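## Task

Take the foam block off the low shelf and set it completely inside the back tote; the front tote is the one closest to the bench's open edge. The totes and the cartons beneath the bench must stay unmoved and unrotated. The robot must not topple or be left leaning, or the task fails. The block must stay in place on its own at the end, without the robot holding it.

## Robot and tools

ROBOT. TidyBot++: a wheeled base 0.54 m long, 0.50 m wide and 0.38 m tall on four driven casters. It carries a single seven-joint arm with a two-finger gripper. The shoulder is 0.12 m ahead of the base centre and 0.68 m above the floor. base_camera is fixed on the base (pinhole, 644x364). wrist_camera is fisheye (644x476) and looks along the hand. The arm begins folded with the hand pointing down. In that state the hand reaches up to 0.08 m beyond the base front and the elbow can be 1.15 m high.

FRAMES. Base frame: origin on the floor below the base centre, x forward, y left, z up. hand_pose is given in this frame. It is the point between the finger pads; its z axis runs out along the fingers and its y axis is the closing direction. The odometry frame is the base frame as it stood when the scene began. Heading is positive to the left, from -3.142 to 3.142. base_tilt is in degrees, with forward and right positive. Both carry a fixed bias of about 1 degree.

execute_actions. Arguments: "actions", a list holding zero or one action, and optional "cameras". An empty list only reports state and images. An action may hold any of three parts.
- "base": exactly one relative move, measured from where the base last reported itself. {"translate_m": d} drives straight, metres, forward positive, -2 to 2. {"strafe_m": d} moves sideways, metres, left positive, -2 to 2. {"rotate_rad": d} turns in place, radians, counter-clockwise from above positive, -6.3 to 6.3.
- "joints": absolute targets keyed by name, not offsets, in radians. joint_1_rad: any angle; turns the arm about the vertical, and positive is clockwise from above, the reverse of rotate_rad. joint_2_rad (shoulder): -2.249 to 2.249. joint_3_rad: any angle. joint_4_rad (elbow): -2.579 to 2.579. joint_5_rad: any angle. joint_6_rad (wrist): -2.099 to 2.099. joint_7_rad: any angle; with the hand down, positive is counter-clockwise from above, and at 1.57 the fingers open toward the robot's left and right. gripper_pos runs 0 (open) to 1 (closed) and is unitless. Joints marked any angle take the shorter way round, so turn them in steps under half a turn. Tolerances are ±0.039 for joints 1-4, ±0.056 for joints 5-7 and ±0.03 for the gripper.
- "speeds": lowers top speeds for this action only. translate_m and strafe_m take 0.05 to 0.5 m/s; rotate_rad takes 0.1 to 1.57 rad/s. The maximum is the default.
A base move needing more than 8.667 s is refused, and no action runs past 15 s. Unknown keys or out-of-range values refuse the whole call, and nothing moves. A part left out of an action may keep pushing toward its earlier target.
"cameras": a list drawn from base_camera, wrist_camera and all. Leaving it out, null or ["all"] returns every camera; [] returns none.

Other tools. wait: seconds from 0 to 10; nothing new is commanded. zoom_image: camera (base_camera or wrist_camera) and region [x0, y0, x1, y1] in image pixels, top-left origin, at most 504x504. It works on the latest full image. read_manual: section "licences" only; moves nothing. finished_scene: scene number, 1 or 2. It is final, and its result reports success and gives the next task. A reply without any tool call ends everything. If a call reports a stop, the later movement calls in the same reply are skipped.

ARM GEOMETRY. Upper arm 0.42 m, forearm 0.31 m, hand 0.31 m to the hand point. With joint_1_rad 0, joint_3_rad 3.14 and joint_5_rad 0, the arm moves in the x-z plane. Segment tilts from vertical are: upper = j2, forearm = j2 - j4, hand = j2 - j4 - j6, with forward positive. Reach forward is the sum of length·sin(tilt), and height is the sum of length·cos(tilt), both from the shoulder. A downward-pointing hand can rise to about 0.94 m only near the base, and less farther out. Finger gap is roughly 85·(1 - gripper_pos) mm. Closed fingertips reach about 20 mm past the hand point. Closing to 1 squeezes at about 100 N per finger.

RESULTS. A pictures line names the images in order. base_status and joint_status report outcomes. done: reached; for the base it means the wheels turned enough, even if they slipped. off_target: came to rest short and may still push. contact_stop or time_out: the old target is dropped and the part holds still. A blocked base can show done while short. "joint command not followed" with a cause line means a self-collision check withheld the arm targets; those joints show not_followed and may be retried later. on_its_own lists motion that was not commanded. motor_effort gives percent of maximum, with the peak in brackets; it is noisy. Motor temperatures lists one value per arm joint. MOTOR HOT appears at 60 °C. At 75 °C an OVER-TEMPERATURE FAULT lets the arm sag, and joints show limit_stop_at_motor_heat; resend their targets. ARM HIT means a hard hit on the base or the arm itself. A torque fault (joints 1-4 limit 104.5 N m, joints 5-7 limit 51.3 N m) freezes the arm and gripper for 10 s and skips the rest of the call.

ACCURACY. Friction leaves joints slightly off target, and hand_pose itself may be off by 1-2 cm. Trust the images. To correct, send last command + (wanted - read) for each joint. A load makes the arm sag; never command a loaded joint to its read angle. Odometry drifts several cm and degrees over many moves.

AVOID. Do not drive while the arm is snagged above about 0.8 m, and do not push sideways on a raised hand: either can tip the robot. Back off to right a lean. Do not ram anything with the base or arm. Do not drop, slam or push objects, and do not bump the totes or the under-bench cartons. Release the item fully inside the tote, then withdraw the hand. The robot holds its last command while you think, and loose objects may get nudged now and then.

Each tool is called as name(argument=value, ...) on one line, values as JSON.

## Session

execute_actions(actions=[])

Scene clock: 0.00 s.
Motor temperatures (°C, as the motors report them): [30 30 30 35 32 35 37]
base_odometry: x=+0.000 y=+0.000 heading=+0.000 (m, m, rad; odometry frame)
base_tilt: forward=+0.0 right=-0.2 (deg)
base_status: not commanded
joint_positions: joint_1_rad=-0.035 joint_2_rad=-0.301 joint_3_rad=+3.138 joint_4_rad=-2.546 joint_5_rad=-0.042 joint_6_rad=-0.860 joint_7_rad=+1.614 gripper_pos=+0.000
joint_status: not commanded
motor_effort: joint_1_rad=-1 joint_2_rad=-1 joint_3_rad=+0 joint_4_rad=+8 joint_5_rad=+0 joint_6_rad=-1 joint_7_rad=-1 (%)
hand_pose: x=+0.2507 y=+0.0161 z=+0.5764 quat_wxyz=(-0.015, +0.999, +0.027, +0.018) (m; base frame)
pictures: base_camera, wrist_camera
Images, in order (width x height): base_camera 644x364, wrist_camera 644x476.

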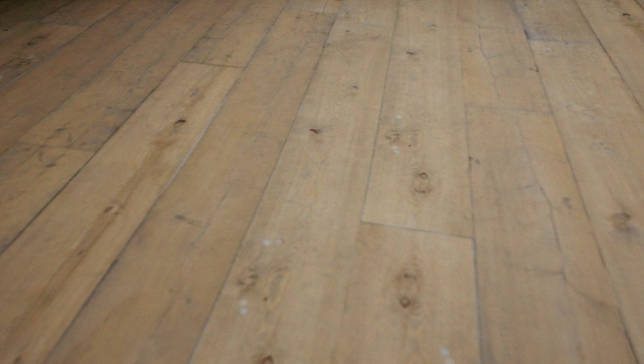

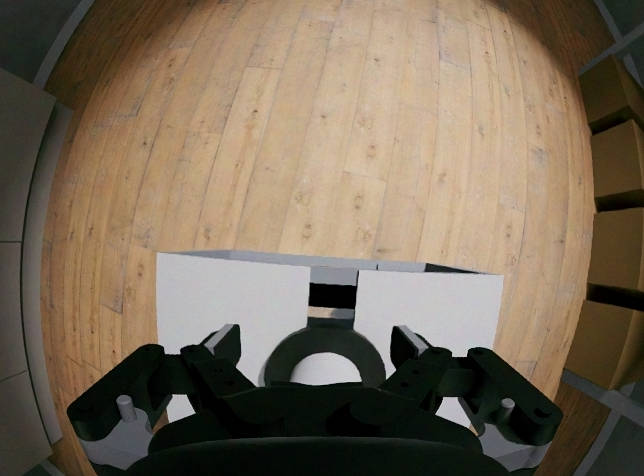

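execute_actions(actions=[{"joints":{"joint_1_rad":0.7,"joint_4_rad":-1.6,"joint_6_rad":-0.9,"joint_7_rad":1.55}}], cameras=["wrist_camera"])

Scene clock: 2.40 s.
Motor temperatures (°C, as the motors report them): [30 30 30 35 32 35 37]
base_odometry: x=+0.000 y=+0.000 heading=+0.000 (m, m, rad; odometry frame)
base_tilt: forward=-0.1 right=-0.2 (deg)
base_status: not commanded
joint_positions: joint_1_rad=+0.691 joint_2_rad=-0.301 joint_3_rad=+3.138 joint_4_rad=-1.616 joint_5_rad=-0.042 joint_6_rad=-0.875 joint_7_rad=+1.580 gripper_pos=+0.000
joint_status: all done
motor_effort: joint_1_rad=-1(0) joint_2_rad=-10(10) joint_3_rad=+1(1) joint_4_rad=+18(19) joint_5_rad=+0(0) joint_6_rad=+7(8) joint_7_rad=-1(1) (%)
hand_pose: x=+0.4609 y=-0.2660 z=+0.9830 quat_wxyz=(+0.138, +0.836, -0.300, +0.437) (m; base frame)
pictures: wrist_camera
Images, in order (width x height): wrist_camera 644x476.

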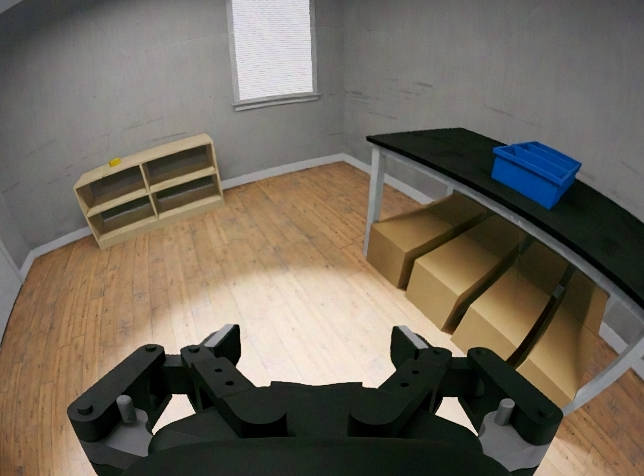

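execute_actions(actions=[{"base":{"translate_m":1.7},"joints":{"joint_1_rad":0,"joint_6_rad":-1.2}}])

Scene clock: 7.43 s.
Motor temperatures (°C, as the motors report them): [30 30 30 35 32 35 37]
base_odometry: x=+1.700 y=-0.002 heading=-0.001 (m, m, rad; odometry frame)
base_tilt: forward=+0.0 right=-0.2 (deg)
base_status: done
joint_positions: joint_1_rad=+0.008 joint_2_rad=-0.298 joint_3_rad=+3.138 joint_4_rad=-1.615 joint_5_rad=-0.042 joint_6_rad=-1.177 joint_7_rad=+1.580 gripper_pos=+0.000
joint_status: all done
motor_effort: joint_1_rad=-1(3) joint_2_rad=-9(12) joint_3_rad=+0(1) joint_4_rad=+17(19) joint_5_rad=+1(0) joint_6_rad=+7(8) joint_7_rad=-1(1) (%)
hand_pose: x=+0.4875 y=+0.0118 z=+0.9152 quat_wxyz=(-0.018, +0.948, +0.001, +0.319) (m; base frame)
pictures: base_camera, wrist_camera
Images, in order (width x height): base_camera 644x364, wrist_camera 644x476.

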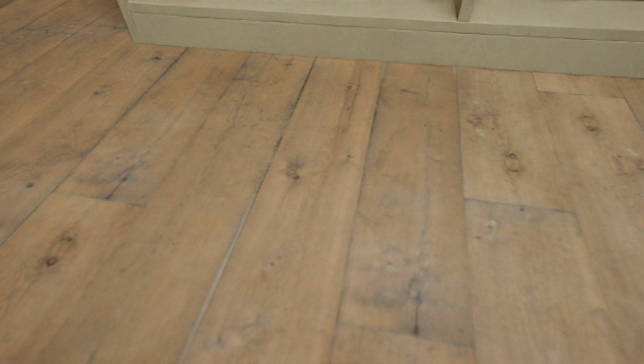

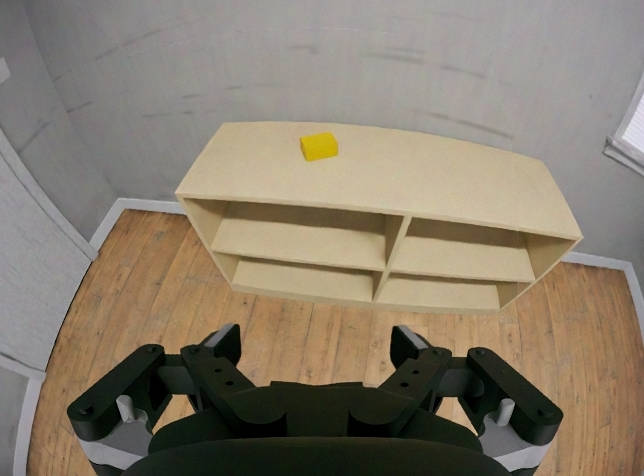

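execute_actions(actions=[{"base":{"translate_m":0.5},"joints":{"joint_1_rad":0.04,"joint_2_rad":0.444,"joint_4_rad":-1.11,"joint_6_rad":-1.59,"joint_7_rad":0.33}}])

Scene clock: 10.00 s.
Motor temperatures (°C, as the motors report them): [30 30 30 35 32 35 37]
base_odometry: x=+2.200 y=-0.004 heading=-0.002 (m, m, rad; odometry frame)
base_tilt: forward=+0.0 right=-0.2 (deg)
base_status: done
joint_positions: joint_1_rad=+0.028 joint_2_rad=+0.450 joint_3_rad=+3.138 joint_4_rad=-1.129 joint_5_rad=-0.042 joint_6_rad=-1.565 joint_7_rad=+0.356 gripper_pos=+0.000
joint_status: all done
motor_effort: joint_1_rad=-1(1) joint_2_rad=-33(36) joint_3_rad=+0(2) joint_4_rad=+15(17) joint_5_rad=+0(0) joint_6_rad=+0(5) joint_7_rad=-1(1) (%)
hand_pose: x=+0.6160 y=+0.0017 z=+0.7470 quat_wxyz=(-0.017, +0.814, -0.581, -0.013) (m; base frame)
pictures: base_camera, wrist_camera
Images, in order (width x height): base_camera 644x364, wrist_camera 644x476.

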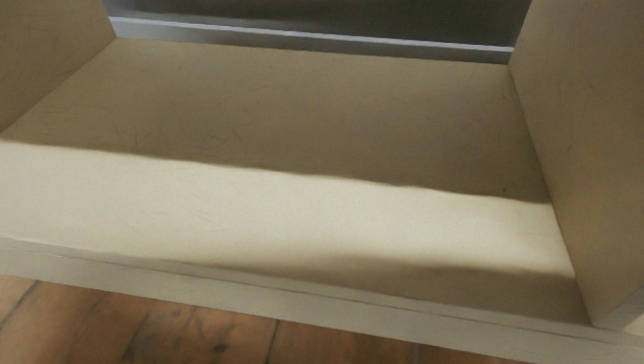

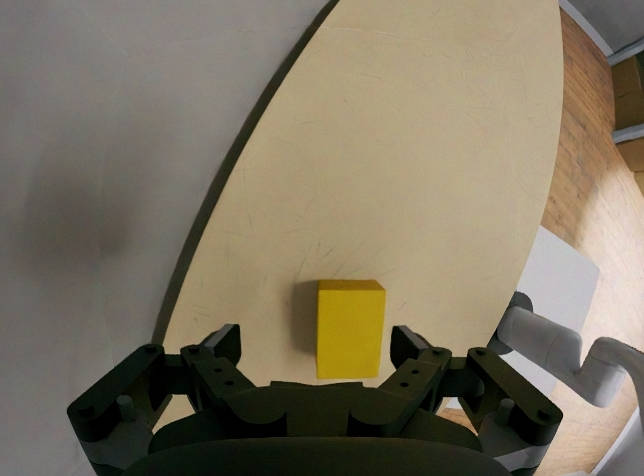

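execute_actions(actions=[{"joints":{"joint_1_rad":-0.03,"joint_2_rad":0.37,"joint_4_rad":-1.475,"joint_6_rad":-1.285,"joint_7_rad":0.28}}], cameras=["wrist_camera"])

Scene clock: 11.70 s.
Motor temperatures (°C, as the motors report them): [30 30 30 35 32 35 37]
base_odometry: x=+2.200 y=-0.004 heading=-0.002 (m, m, rad; odometry frame)
base_tilt: forward=-0.1 right=-0.2 (deg)
base_status: not commanded
joint_positions: joint_1_rad=-0.020 joint_2_rad=+0.384 joint_3_rad=+3.138 joint_4_rad=-1.458 joint_5_rad=-0.042 joint_6_rad=-1.309 joint_7_rad=+0.310 gripper_pos=+0.000
joint_status: all done
motor_effort: joint_1_rad=-1(1) joint_2_rad=-30(33) joint_3_rad=+0(0) joint_4_rad=+14(15) joint_5_rad=+0(0) joint_6_rad=+0(0) joint_7_rad=-1(1) (%)
hand_pose: x=+0.5760 y=+0.0246 z=+0.6765 quat_wxyz=(-0.013, +0.811, -0.584, -0.017) (m; base frame)
pictures: wrist_camera
Images, in order (width x height): wrist_camera 644x476.

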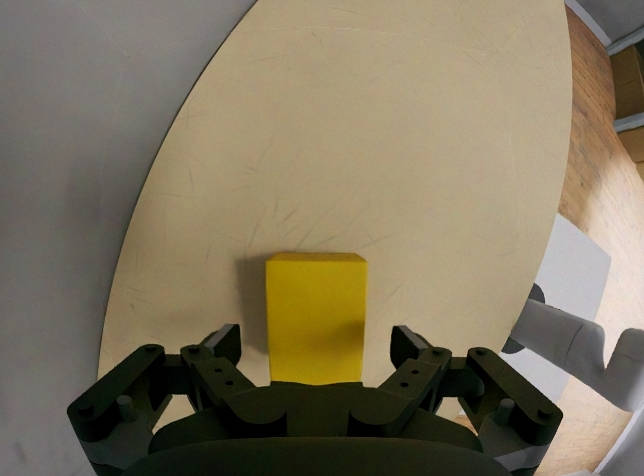

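execute_actions(actions=[{"joints":{"joint_2_rad":0.412,"joint_4_rad":-1.587,"joint_6_rad":-1.136}}], cameras=["wrist_camera"])

execute_actions(actions=[{"joints":{"gripper_pos":1}}], cameras=[])

execute_actions(actions=[{"joints":{"joint_2_rad":0.1,"joint_4_rad":-1.5}}], cameras=["wrist_camera"])

Scene clock: 14.67 s.
Motor temperatures (°C, as the motors report them): [30 30 30 35 32 35 37]
base_odometry: x=+2.200 y=-0.004 heading=-0.002 (m, m, rad; odometry frame)
base_tilt: forward=+0.0 right=-0.2 (deg)
base_status: not commanded
joint_positions: joint_1_rad=-0.020 joint_2_rad=+0.408 joint_3_rad=+3.138 joint_4_rad=-1.573 joint_5_rad=-0.042 joint_6_rad=-1.159 joint_7_rad=+0.310 gripper_pos=+0.000
joint_status: all done
motor_effort: joint_1_rad=-1(0) joint_2_rad=-29(31) joint_3_rad=+0(0) joint_4_rad=+13(15) joint_5_rad=+0(0) joint_6_rad=+1(1) joint_7_rad=-1(1) (%)
hand_pose: x=+0.5744 y=+0.0239 z=+0.6315 quat_wxyz=(-0.016, +0.810, -0.587, -0.011) (m; base frame)
pictures: wrist_camera
Images, in order (width x height): wrist_camera 644x476.

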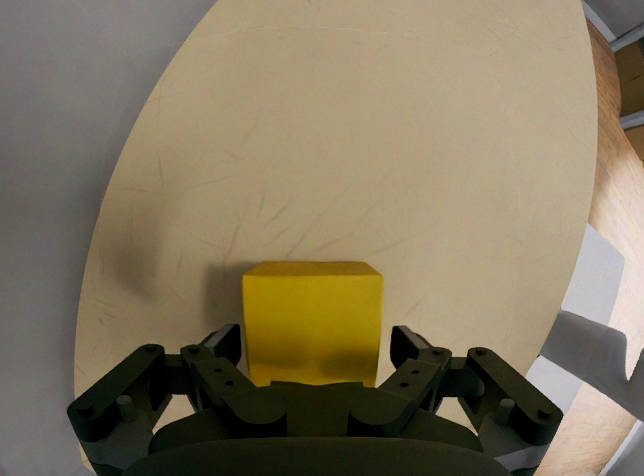

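Scene clock: 15.77 s.
Motor temperatures (°C, as the motors report them): [30 30 30 35 32 35 37]
base_odometry: x=+2.200 y=-0.004 heading=-0.002 (m, m, rad; odometry frame)
base_tilt: forward=+0.0 right=-0.2 (deg)
base_status: not commanded
joint_positions: joint_1_rad=-0.020 joint_2_rad=+0.405 joint_3_rad=+3.138 joint_4_rad=-1.575 joint_5_rad=-0.042 joint_6_rad=-1.158 joint_7_rad=+0.310 gripper_pos=+0.378
joint_status: gripper_pos off_target (ended at +0.378, target +1.000)
motor_effort: joint_1_rad=-1(1) joint_2_rad=-27(30) joint_3_rad=+1(0) joint_4_rad=+11(14) joint_5_rad=+1(0) joint_6_rad=+0(3) joint_7_rad=-1(1) (%)
hand_pose: x=+0.5742 y=+0.0239 z=+0.6325 quat_wxyz=(-0.017, +0.810, -0.587, -0.010) (m; base frame)
pictures: none
No camera images: the call's "cameras" was empty. Leave "cameras" out to get every camera's image.

Scene clock: 17.33 s.
Motor temperatures (°C, as the motors report them): [30 30 30 35 32 35 37]
base_odometry: x=+2.200 y=-0.004 heading=-0.002 (m, m, rad; odometry frame)
base_tilt: forward=+0.0 right=-0.2 (deg)
base_status: not commanded
joint_positions: joint_1_rad=-0.020 joint_2_rad=+0.098 joint_3_rad=+3.138 joint_4_rad=-1.515 joint_5_rad=-0.042 joint_6_rad=-1.158 joint_7_rad=+0.310 gripper_pos=+0.378
joint_status: all done
motor_effort: joint_1_rad=-1(1) joint_2_rad=-23(32) joint_3_rad=+0(0) joint_4_rad=+17(17) joint_5_rad=+0(0) joint_6_rad=+3(4) joint_7_rad=-1(1) (%)
hand_pose: x=+0.5868 y=+0.0243 z=+0.7974 quat_wxyz=(-0.127, +0.798, -0.574, +0.135) (m; base frame)
pictures: wrist_camera
Images, in order (width x height): wrist_camera 644x476.

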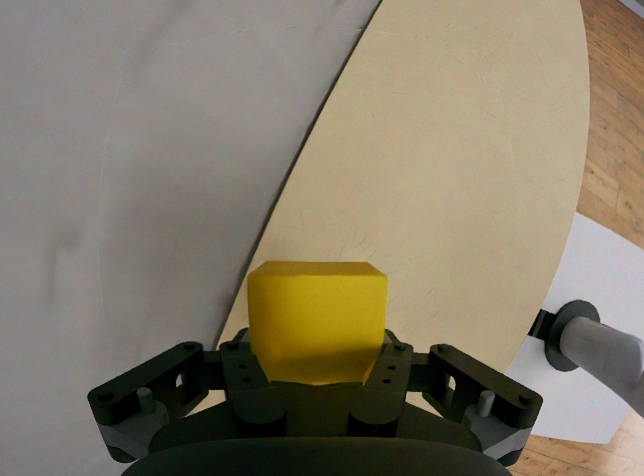

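execute_actions(actions=[{"base":{"translate_m":-1.43},"joints":{"joint_1_rad":0,"joint_2_rad":-0.3,"joint_4_rad":-1.2,"joint_6_rad":-1.4,"joint_7_rad":1.59}}], cameras=[])

execute_actions(actions=[{"base":{"rotate_rad":-1.81}}], cameras=[])

execute_actions(actions=[{"base":{"translate_m":0.7}}])

Scene clock: 22.27 s.
Motor temperatures (°C, as the motors report them): [30 30 30 35 32 35 37]
base_odometry: x=+0.770 y=-0.002 heading=-0.002 (m, m, rad; odometry frame)
base_tilt: forward=-0.1 right=-0.2 (deg)
base_status: done
joint_positions: joint_1_rad=-0.011 joint_2_rad=-0.300 joint_3_rad=+3.138 joint_4_rad=-1.217 joint_5_rad=-0.042 joint_6_rad=-1.380 joint_7_rad=+1.568 gripper_pos=+0.378
joint_status: all done
motor_effort: joint_1_rad=-1(3) joint_2_rad=-7(27) joint_3_rad=+1(4) joint_4_rad=+16(17) joint_5_rad=+0(1) joint_6_rad=+7(9) joint_7_rad=-1(0) (%)
hand_pose: x=+0.4764 y=+0.0199 z=+1.0684 quat_wxyz=(-0.023, +0.912, +0.011, +0.410) (m; base frame)
pictures: none
No camera images: the call's "cameras" was empty. Leave "cameras" out to get every camera's image.

Scene clock: 24.70 s.
Motor temperatures (°C, as the motors report them): [30 30 30 35 32 35 37]
base_odometry: x=+0.770 y=-0.002 heading=-1.811 (m, m, rad; odometry frame)
base_tilt: forward=+0.0 right=-0.2 (deg)
base_status: done
joint_positions: joint_1_rad=-0.007 joint_2_rad=-0.300 joint_3_rad=+3.138 joint_4_rad=-1.217 joint_5_rad=-0.042 joint_6_rad=-1.380 joint_7_rad=+1.568 gripper_pos=+0.378
joint_status: not commanded
motor_effort: joint_1_rad=+0(1) joint_2_rad=-7(10) joint_3_rad=+0(3) joint_4_rad=+16(16) joint_5_rad=+0(2) joint_6_rad=+7(7) joint_7_rad=-1(1) (%)
hand_pose: x=+0.4767 y=+0.0183 z=+1.0682 quat_wxyz=(-0.022, +0.912, +0.009, +0.409) (m; base frame)
pictures: none
No camera images: the call's "cameras" was empty. Leave "cameras" out to get every camera's image.

Scene clock: 27.47 s.
Motor temperatures (°C, as the motors report them): [30 30 30 35 32 35 37]
base_odometry: x=+0.602 y=-0.682 heading=-1.812 (m, m, rad; odometry frame)
base_tilt: forward=+0.0 right=-0.2 (deg)
base_status: done
joint_positions: joint_1_rad=-0.007 joint_2_rad=-0.296 joint_3_rad=+3.138 joint_4_rad=-1.217 joint_5_rad=-0.042 joint_6_rad=-1.381 joint_7_rad=+1.568 gripper_pos=+0.378
joint_status: not commanded
motor_effort: joint_1_rad=-1(1) joint_2_rad=-8(10) joint_3_rad=+1(2) joint_4_rad=+16(16) joint_5_rad=+1(0) joint_6_rad=+6(8) joint_7_rad=-1(1) (%)
hand_pose: x=+0.4780 y=+0.0184 z=+1.0668 quat_wxyz=(-0.022, +0.913, +0.009, +0.407) (m; base frame)
pictures: base_camera, wrist_camera
Images, in order (width x height): base_camera 644x364, wrist_camera 644x476.

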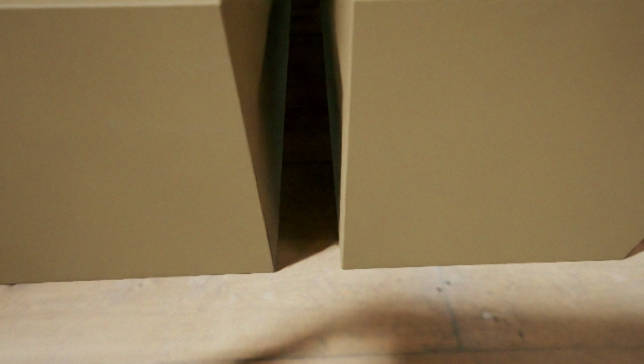

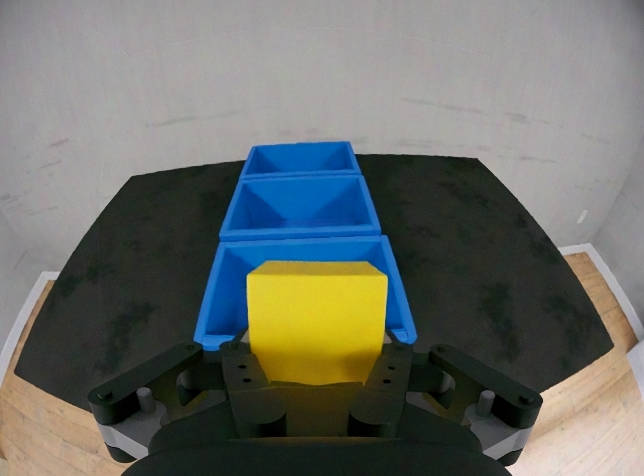

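execute_actions(actions=[{"base":{"rotate_rad":0.04},"joints":{"joint_1_rad":0.02,"joint_2_rad":0.3,"joint_4_rad":-0.5,"joint_6_rad":-0.9}}], cameras=["base_camera"])

execute_actions(actions=[{"base":{"translate_m":0.15},"speeds":{"translate_m":0.15},"joints":{"joint_2_rad":0.68}}])

Scene clock: 29.67 s.
Motor temperatures (°C, as the motors report them): [30 30 30 35 32 35 37]
base_odometry: x=+0.602 y=-0.682 heading=-1.772 (m, m, rad; odometry frame)
base_tilt: forward=-0.1 right=-0.2 (deg)
base_status: done
joint_positions: joint_1_rad=+0.008 joint_2_rad=+0.302 joint_3_rad=+3.137 joint_4_rad=-0.523 joint_5_rad=-0.042 joint_6_rad=-0.926 joint_7_rad=+1.568 gripper_pos=+0.378
joint_status: all done
motor_effort: joint_1_rad=-1(2) joint_2_rad=-29(31) joint_3_rad=+0(3) joint_4_rad=+16(17) joint_5_rad=+0(1) joint_6_rad=+9(10) joint_7_rad=-1(1) (%)
hand_pose: x=+0.7814 y=+0.0081 z=+1.2410 quat_wxyz=(-0.021, +0.768, -0.002, +0.640) (m; base frame)
pictures: base_camera
Images, in order (width x height): base_camera 644x364.

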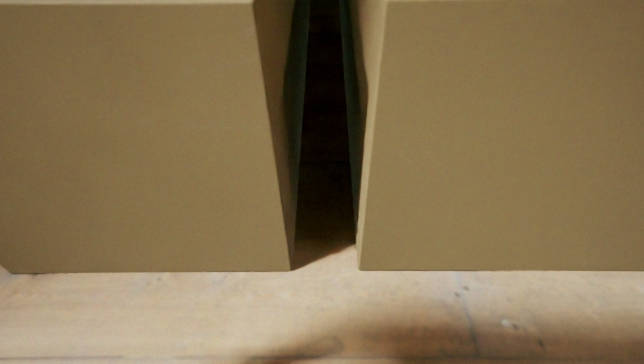

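Scene clock: 31.67 s.
Motor temperatures (°C, as the motors report them): [30 30 30 35 32 35 37]
base_odometry: x=+0.573 y=-0.829 heading=-1.771 (m, m, rad; odometry frame)
base_tilt: forward=+0.0 right=-0.1 (deg)
base_status: done
joint_positions: joint_1_rad=+0.010 joint_2_rad=+0.681 joint_3_rad=+3.137 joint_4_rad=-0.507 joint_5_rad=-0.042 joint_6_rad=-0.922 joint_7_rad=+1.568 gripper_pos=+0.378
joint_status: all done
motor_effort: joint_1_rad=-1(2) joint_2_rad=-43(52) joint_3_rad=+0(0) joint_4_rad=+18(21) joint_5_rad=+0(0) joint_6_rad=+9(10) joint_7_rad=-1(1) (%)
hand_pose: x=+0.9426 y=+0.0055 z=+0.9668 quat_wxyz=(-0.021, +0.870, -0.007, +0.493) (m; base frame)
pictures: base_camera, wrist_camera
Images, in order (width x height): base_camera 644x364, wrist_camera 644x476.

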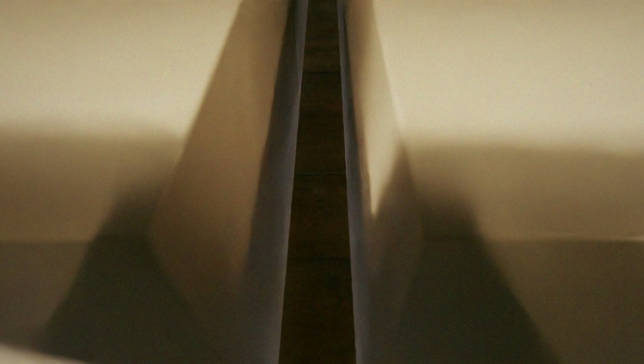

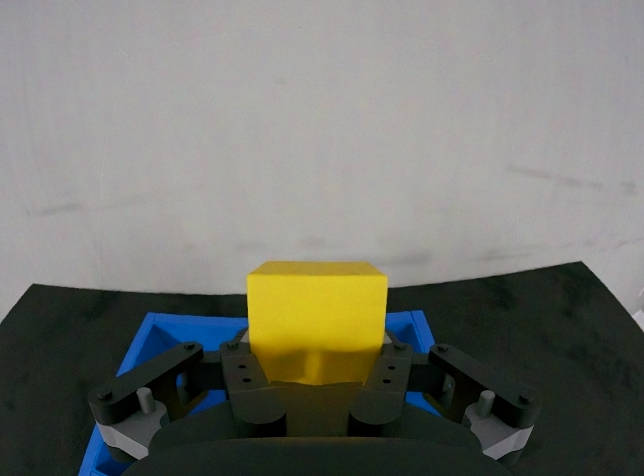

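execute_actions(actions=[{"joints":{"joint_1_rad":-0.045,"joint_2_rad":0.78,"joint_4_rad":-0.44,"joint_6_rad":-1.15}}], cameras=["wrist_camera"])

Scene clock: 33.13 s.
Motor temperatures (°C, as the motors report them): [30 30 30 35 32 35 37]
base_odometry: x=+0.573 y=-0.829 heading=-1.771 (m, m, rad; odometry frame)
base_tilt: forward=+0.0 right=-0.2 (deg)
base_status: not commanded
joint_positions: joint_1_rad=-0.046 joint_2_rad=+0.788 joint_3_rad=+3.137 joint_4_rad=-0.457 joint_5_rad=-0.042 joint_6_rad=-1.138 joint_7_rad=+1.568 gripper_pos=+0.378
joint_status: all done
motor_effort: joint_1_rad=-1(2) joint_2_rad=-46(49) joint_3_rad=+0(1) joint_4_rad=+18(20) joint_5_rad=+0(0) joint_6_rad=+7(8) joint_7_rad=-1(1) (%)
hand_pose: x=+0.9276 y=+0.0522 z=+0.8536 quat_wxyz=(-0.032, +0.928, +0.020, +0.370) (m; base frame)
pictures: wrist_camera
Images, in order (width x height): wrist_camera 644x476.

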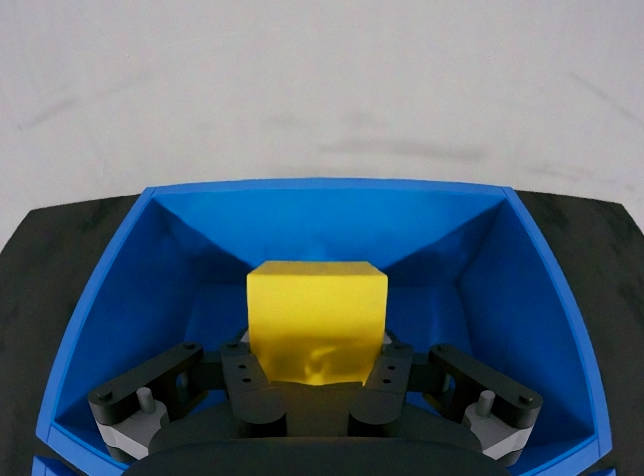

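Lowest corner is ~4 cm above the floor of the tote; release here.

execute_actions(actions=[{"joints":{"gripper_pos":0.1}}], cameras=[])

execute_actions(actions=[{"joints":{"joint_2_rad":0.6,"joint_4_rad":-0.35,"joint_6_rad":-1.4}}], cameras=["wrist_camera"])

Scene clock: 34.30 s.
Motor temperatures (°C, as the motors report them): [30 30 30 35 32 35 37]
base_odometry: x=+0.573 y=-0.829 heading=-1.771 (m, m, rad; odometry frame)
base_tilt: forward=+0.0 right=-0.2 (deg)
base_status: not commanded
joint_positions: joint_1_rad=-0.046 joint_2_rad=+0.788 joint_3_rad=+3.137 joint_4_rad=-0.457 joint_5_rad=-0.042 joint_6_rad=-1.138 joint_7_rad=+1.568 gripper_pos=+0.100
joint_status: all done
motor_effort: joint_1_rad=-1(0) joint_2_rad=-45(46) joint_3_rad=+0(0) joint_4_rad=+17(18) joint_5_rad=+1(0) joint_6_rad=+6(6) joint_7_rad=+0(1) (%)
hand_pose: x=+0.9276 y=+0.0522 z=+0.8536 quat_wxyz=(-0.032, +0.928, +0.020, +0.370) (m; base frame)
pictures: none
No camera images: the call's "cameras" was empty. Leave "cameras" out to get every camera's image.

Scene clock: 35.93 s.
Motor temperatures (°C, as the motors report them): [30 30 30 35 32 35 37]
base_odometry: x=+0.573 y=-0.829 heading=-1.771 (m, m, rad; odometry frame)
base_tilt: forward=+0.0 right=-0.2 (deg)
base_status: not commanded
joint_positions: joint_1_rad=-0.046 joint_2_rad=+0.597 joint_3_rad=+3.137 joint_4_rad=-0.355 joint_5_rad=-0.042 joint_6_rad=-1.376 joint_7_rad=+1.568 gripper_pos=+0.100
joint_status: all done
motor_effort: joint_1_rad=-1(1) joint_2_rad=-38(49) joint_3_rad=+0(0) joint_4_rad=+16(19) joint_5_rad=-1(0) joint_6_rad=+6(7) joint_7_rad=-1(1) (%)
hand_pose: x=+0.8361 y=+0.0488 z=+0.9983 quat_wxyz=(-0.032, +0.918, +0.026, +0.395) (m; base frame)
pictures: wrist_camera
Images, in order (width x height): wrist_camera 644x476.

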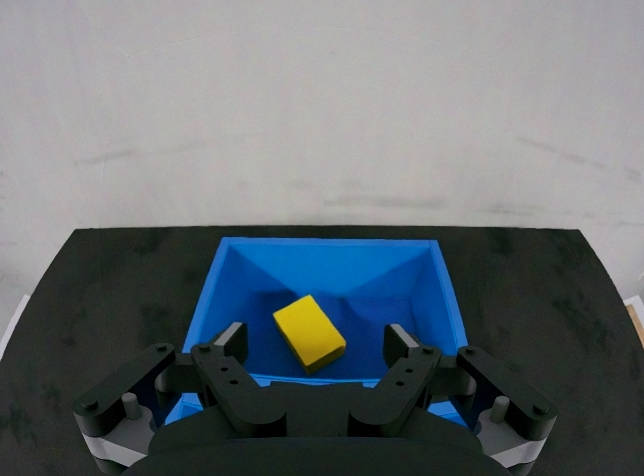

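finished_scene(scene=2)

The scene is finished: the task was done.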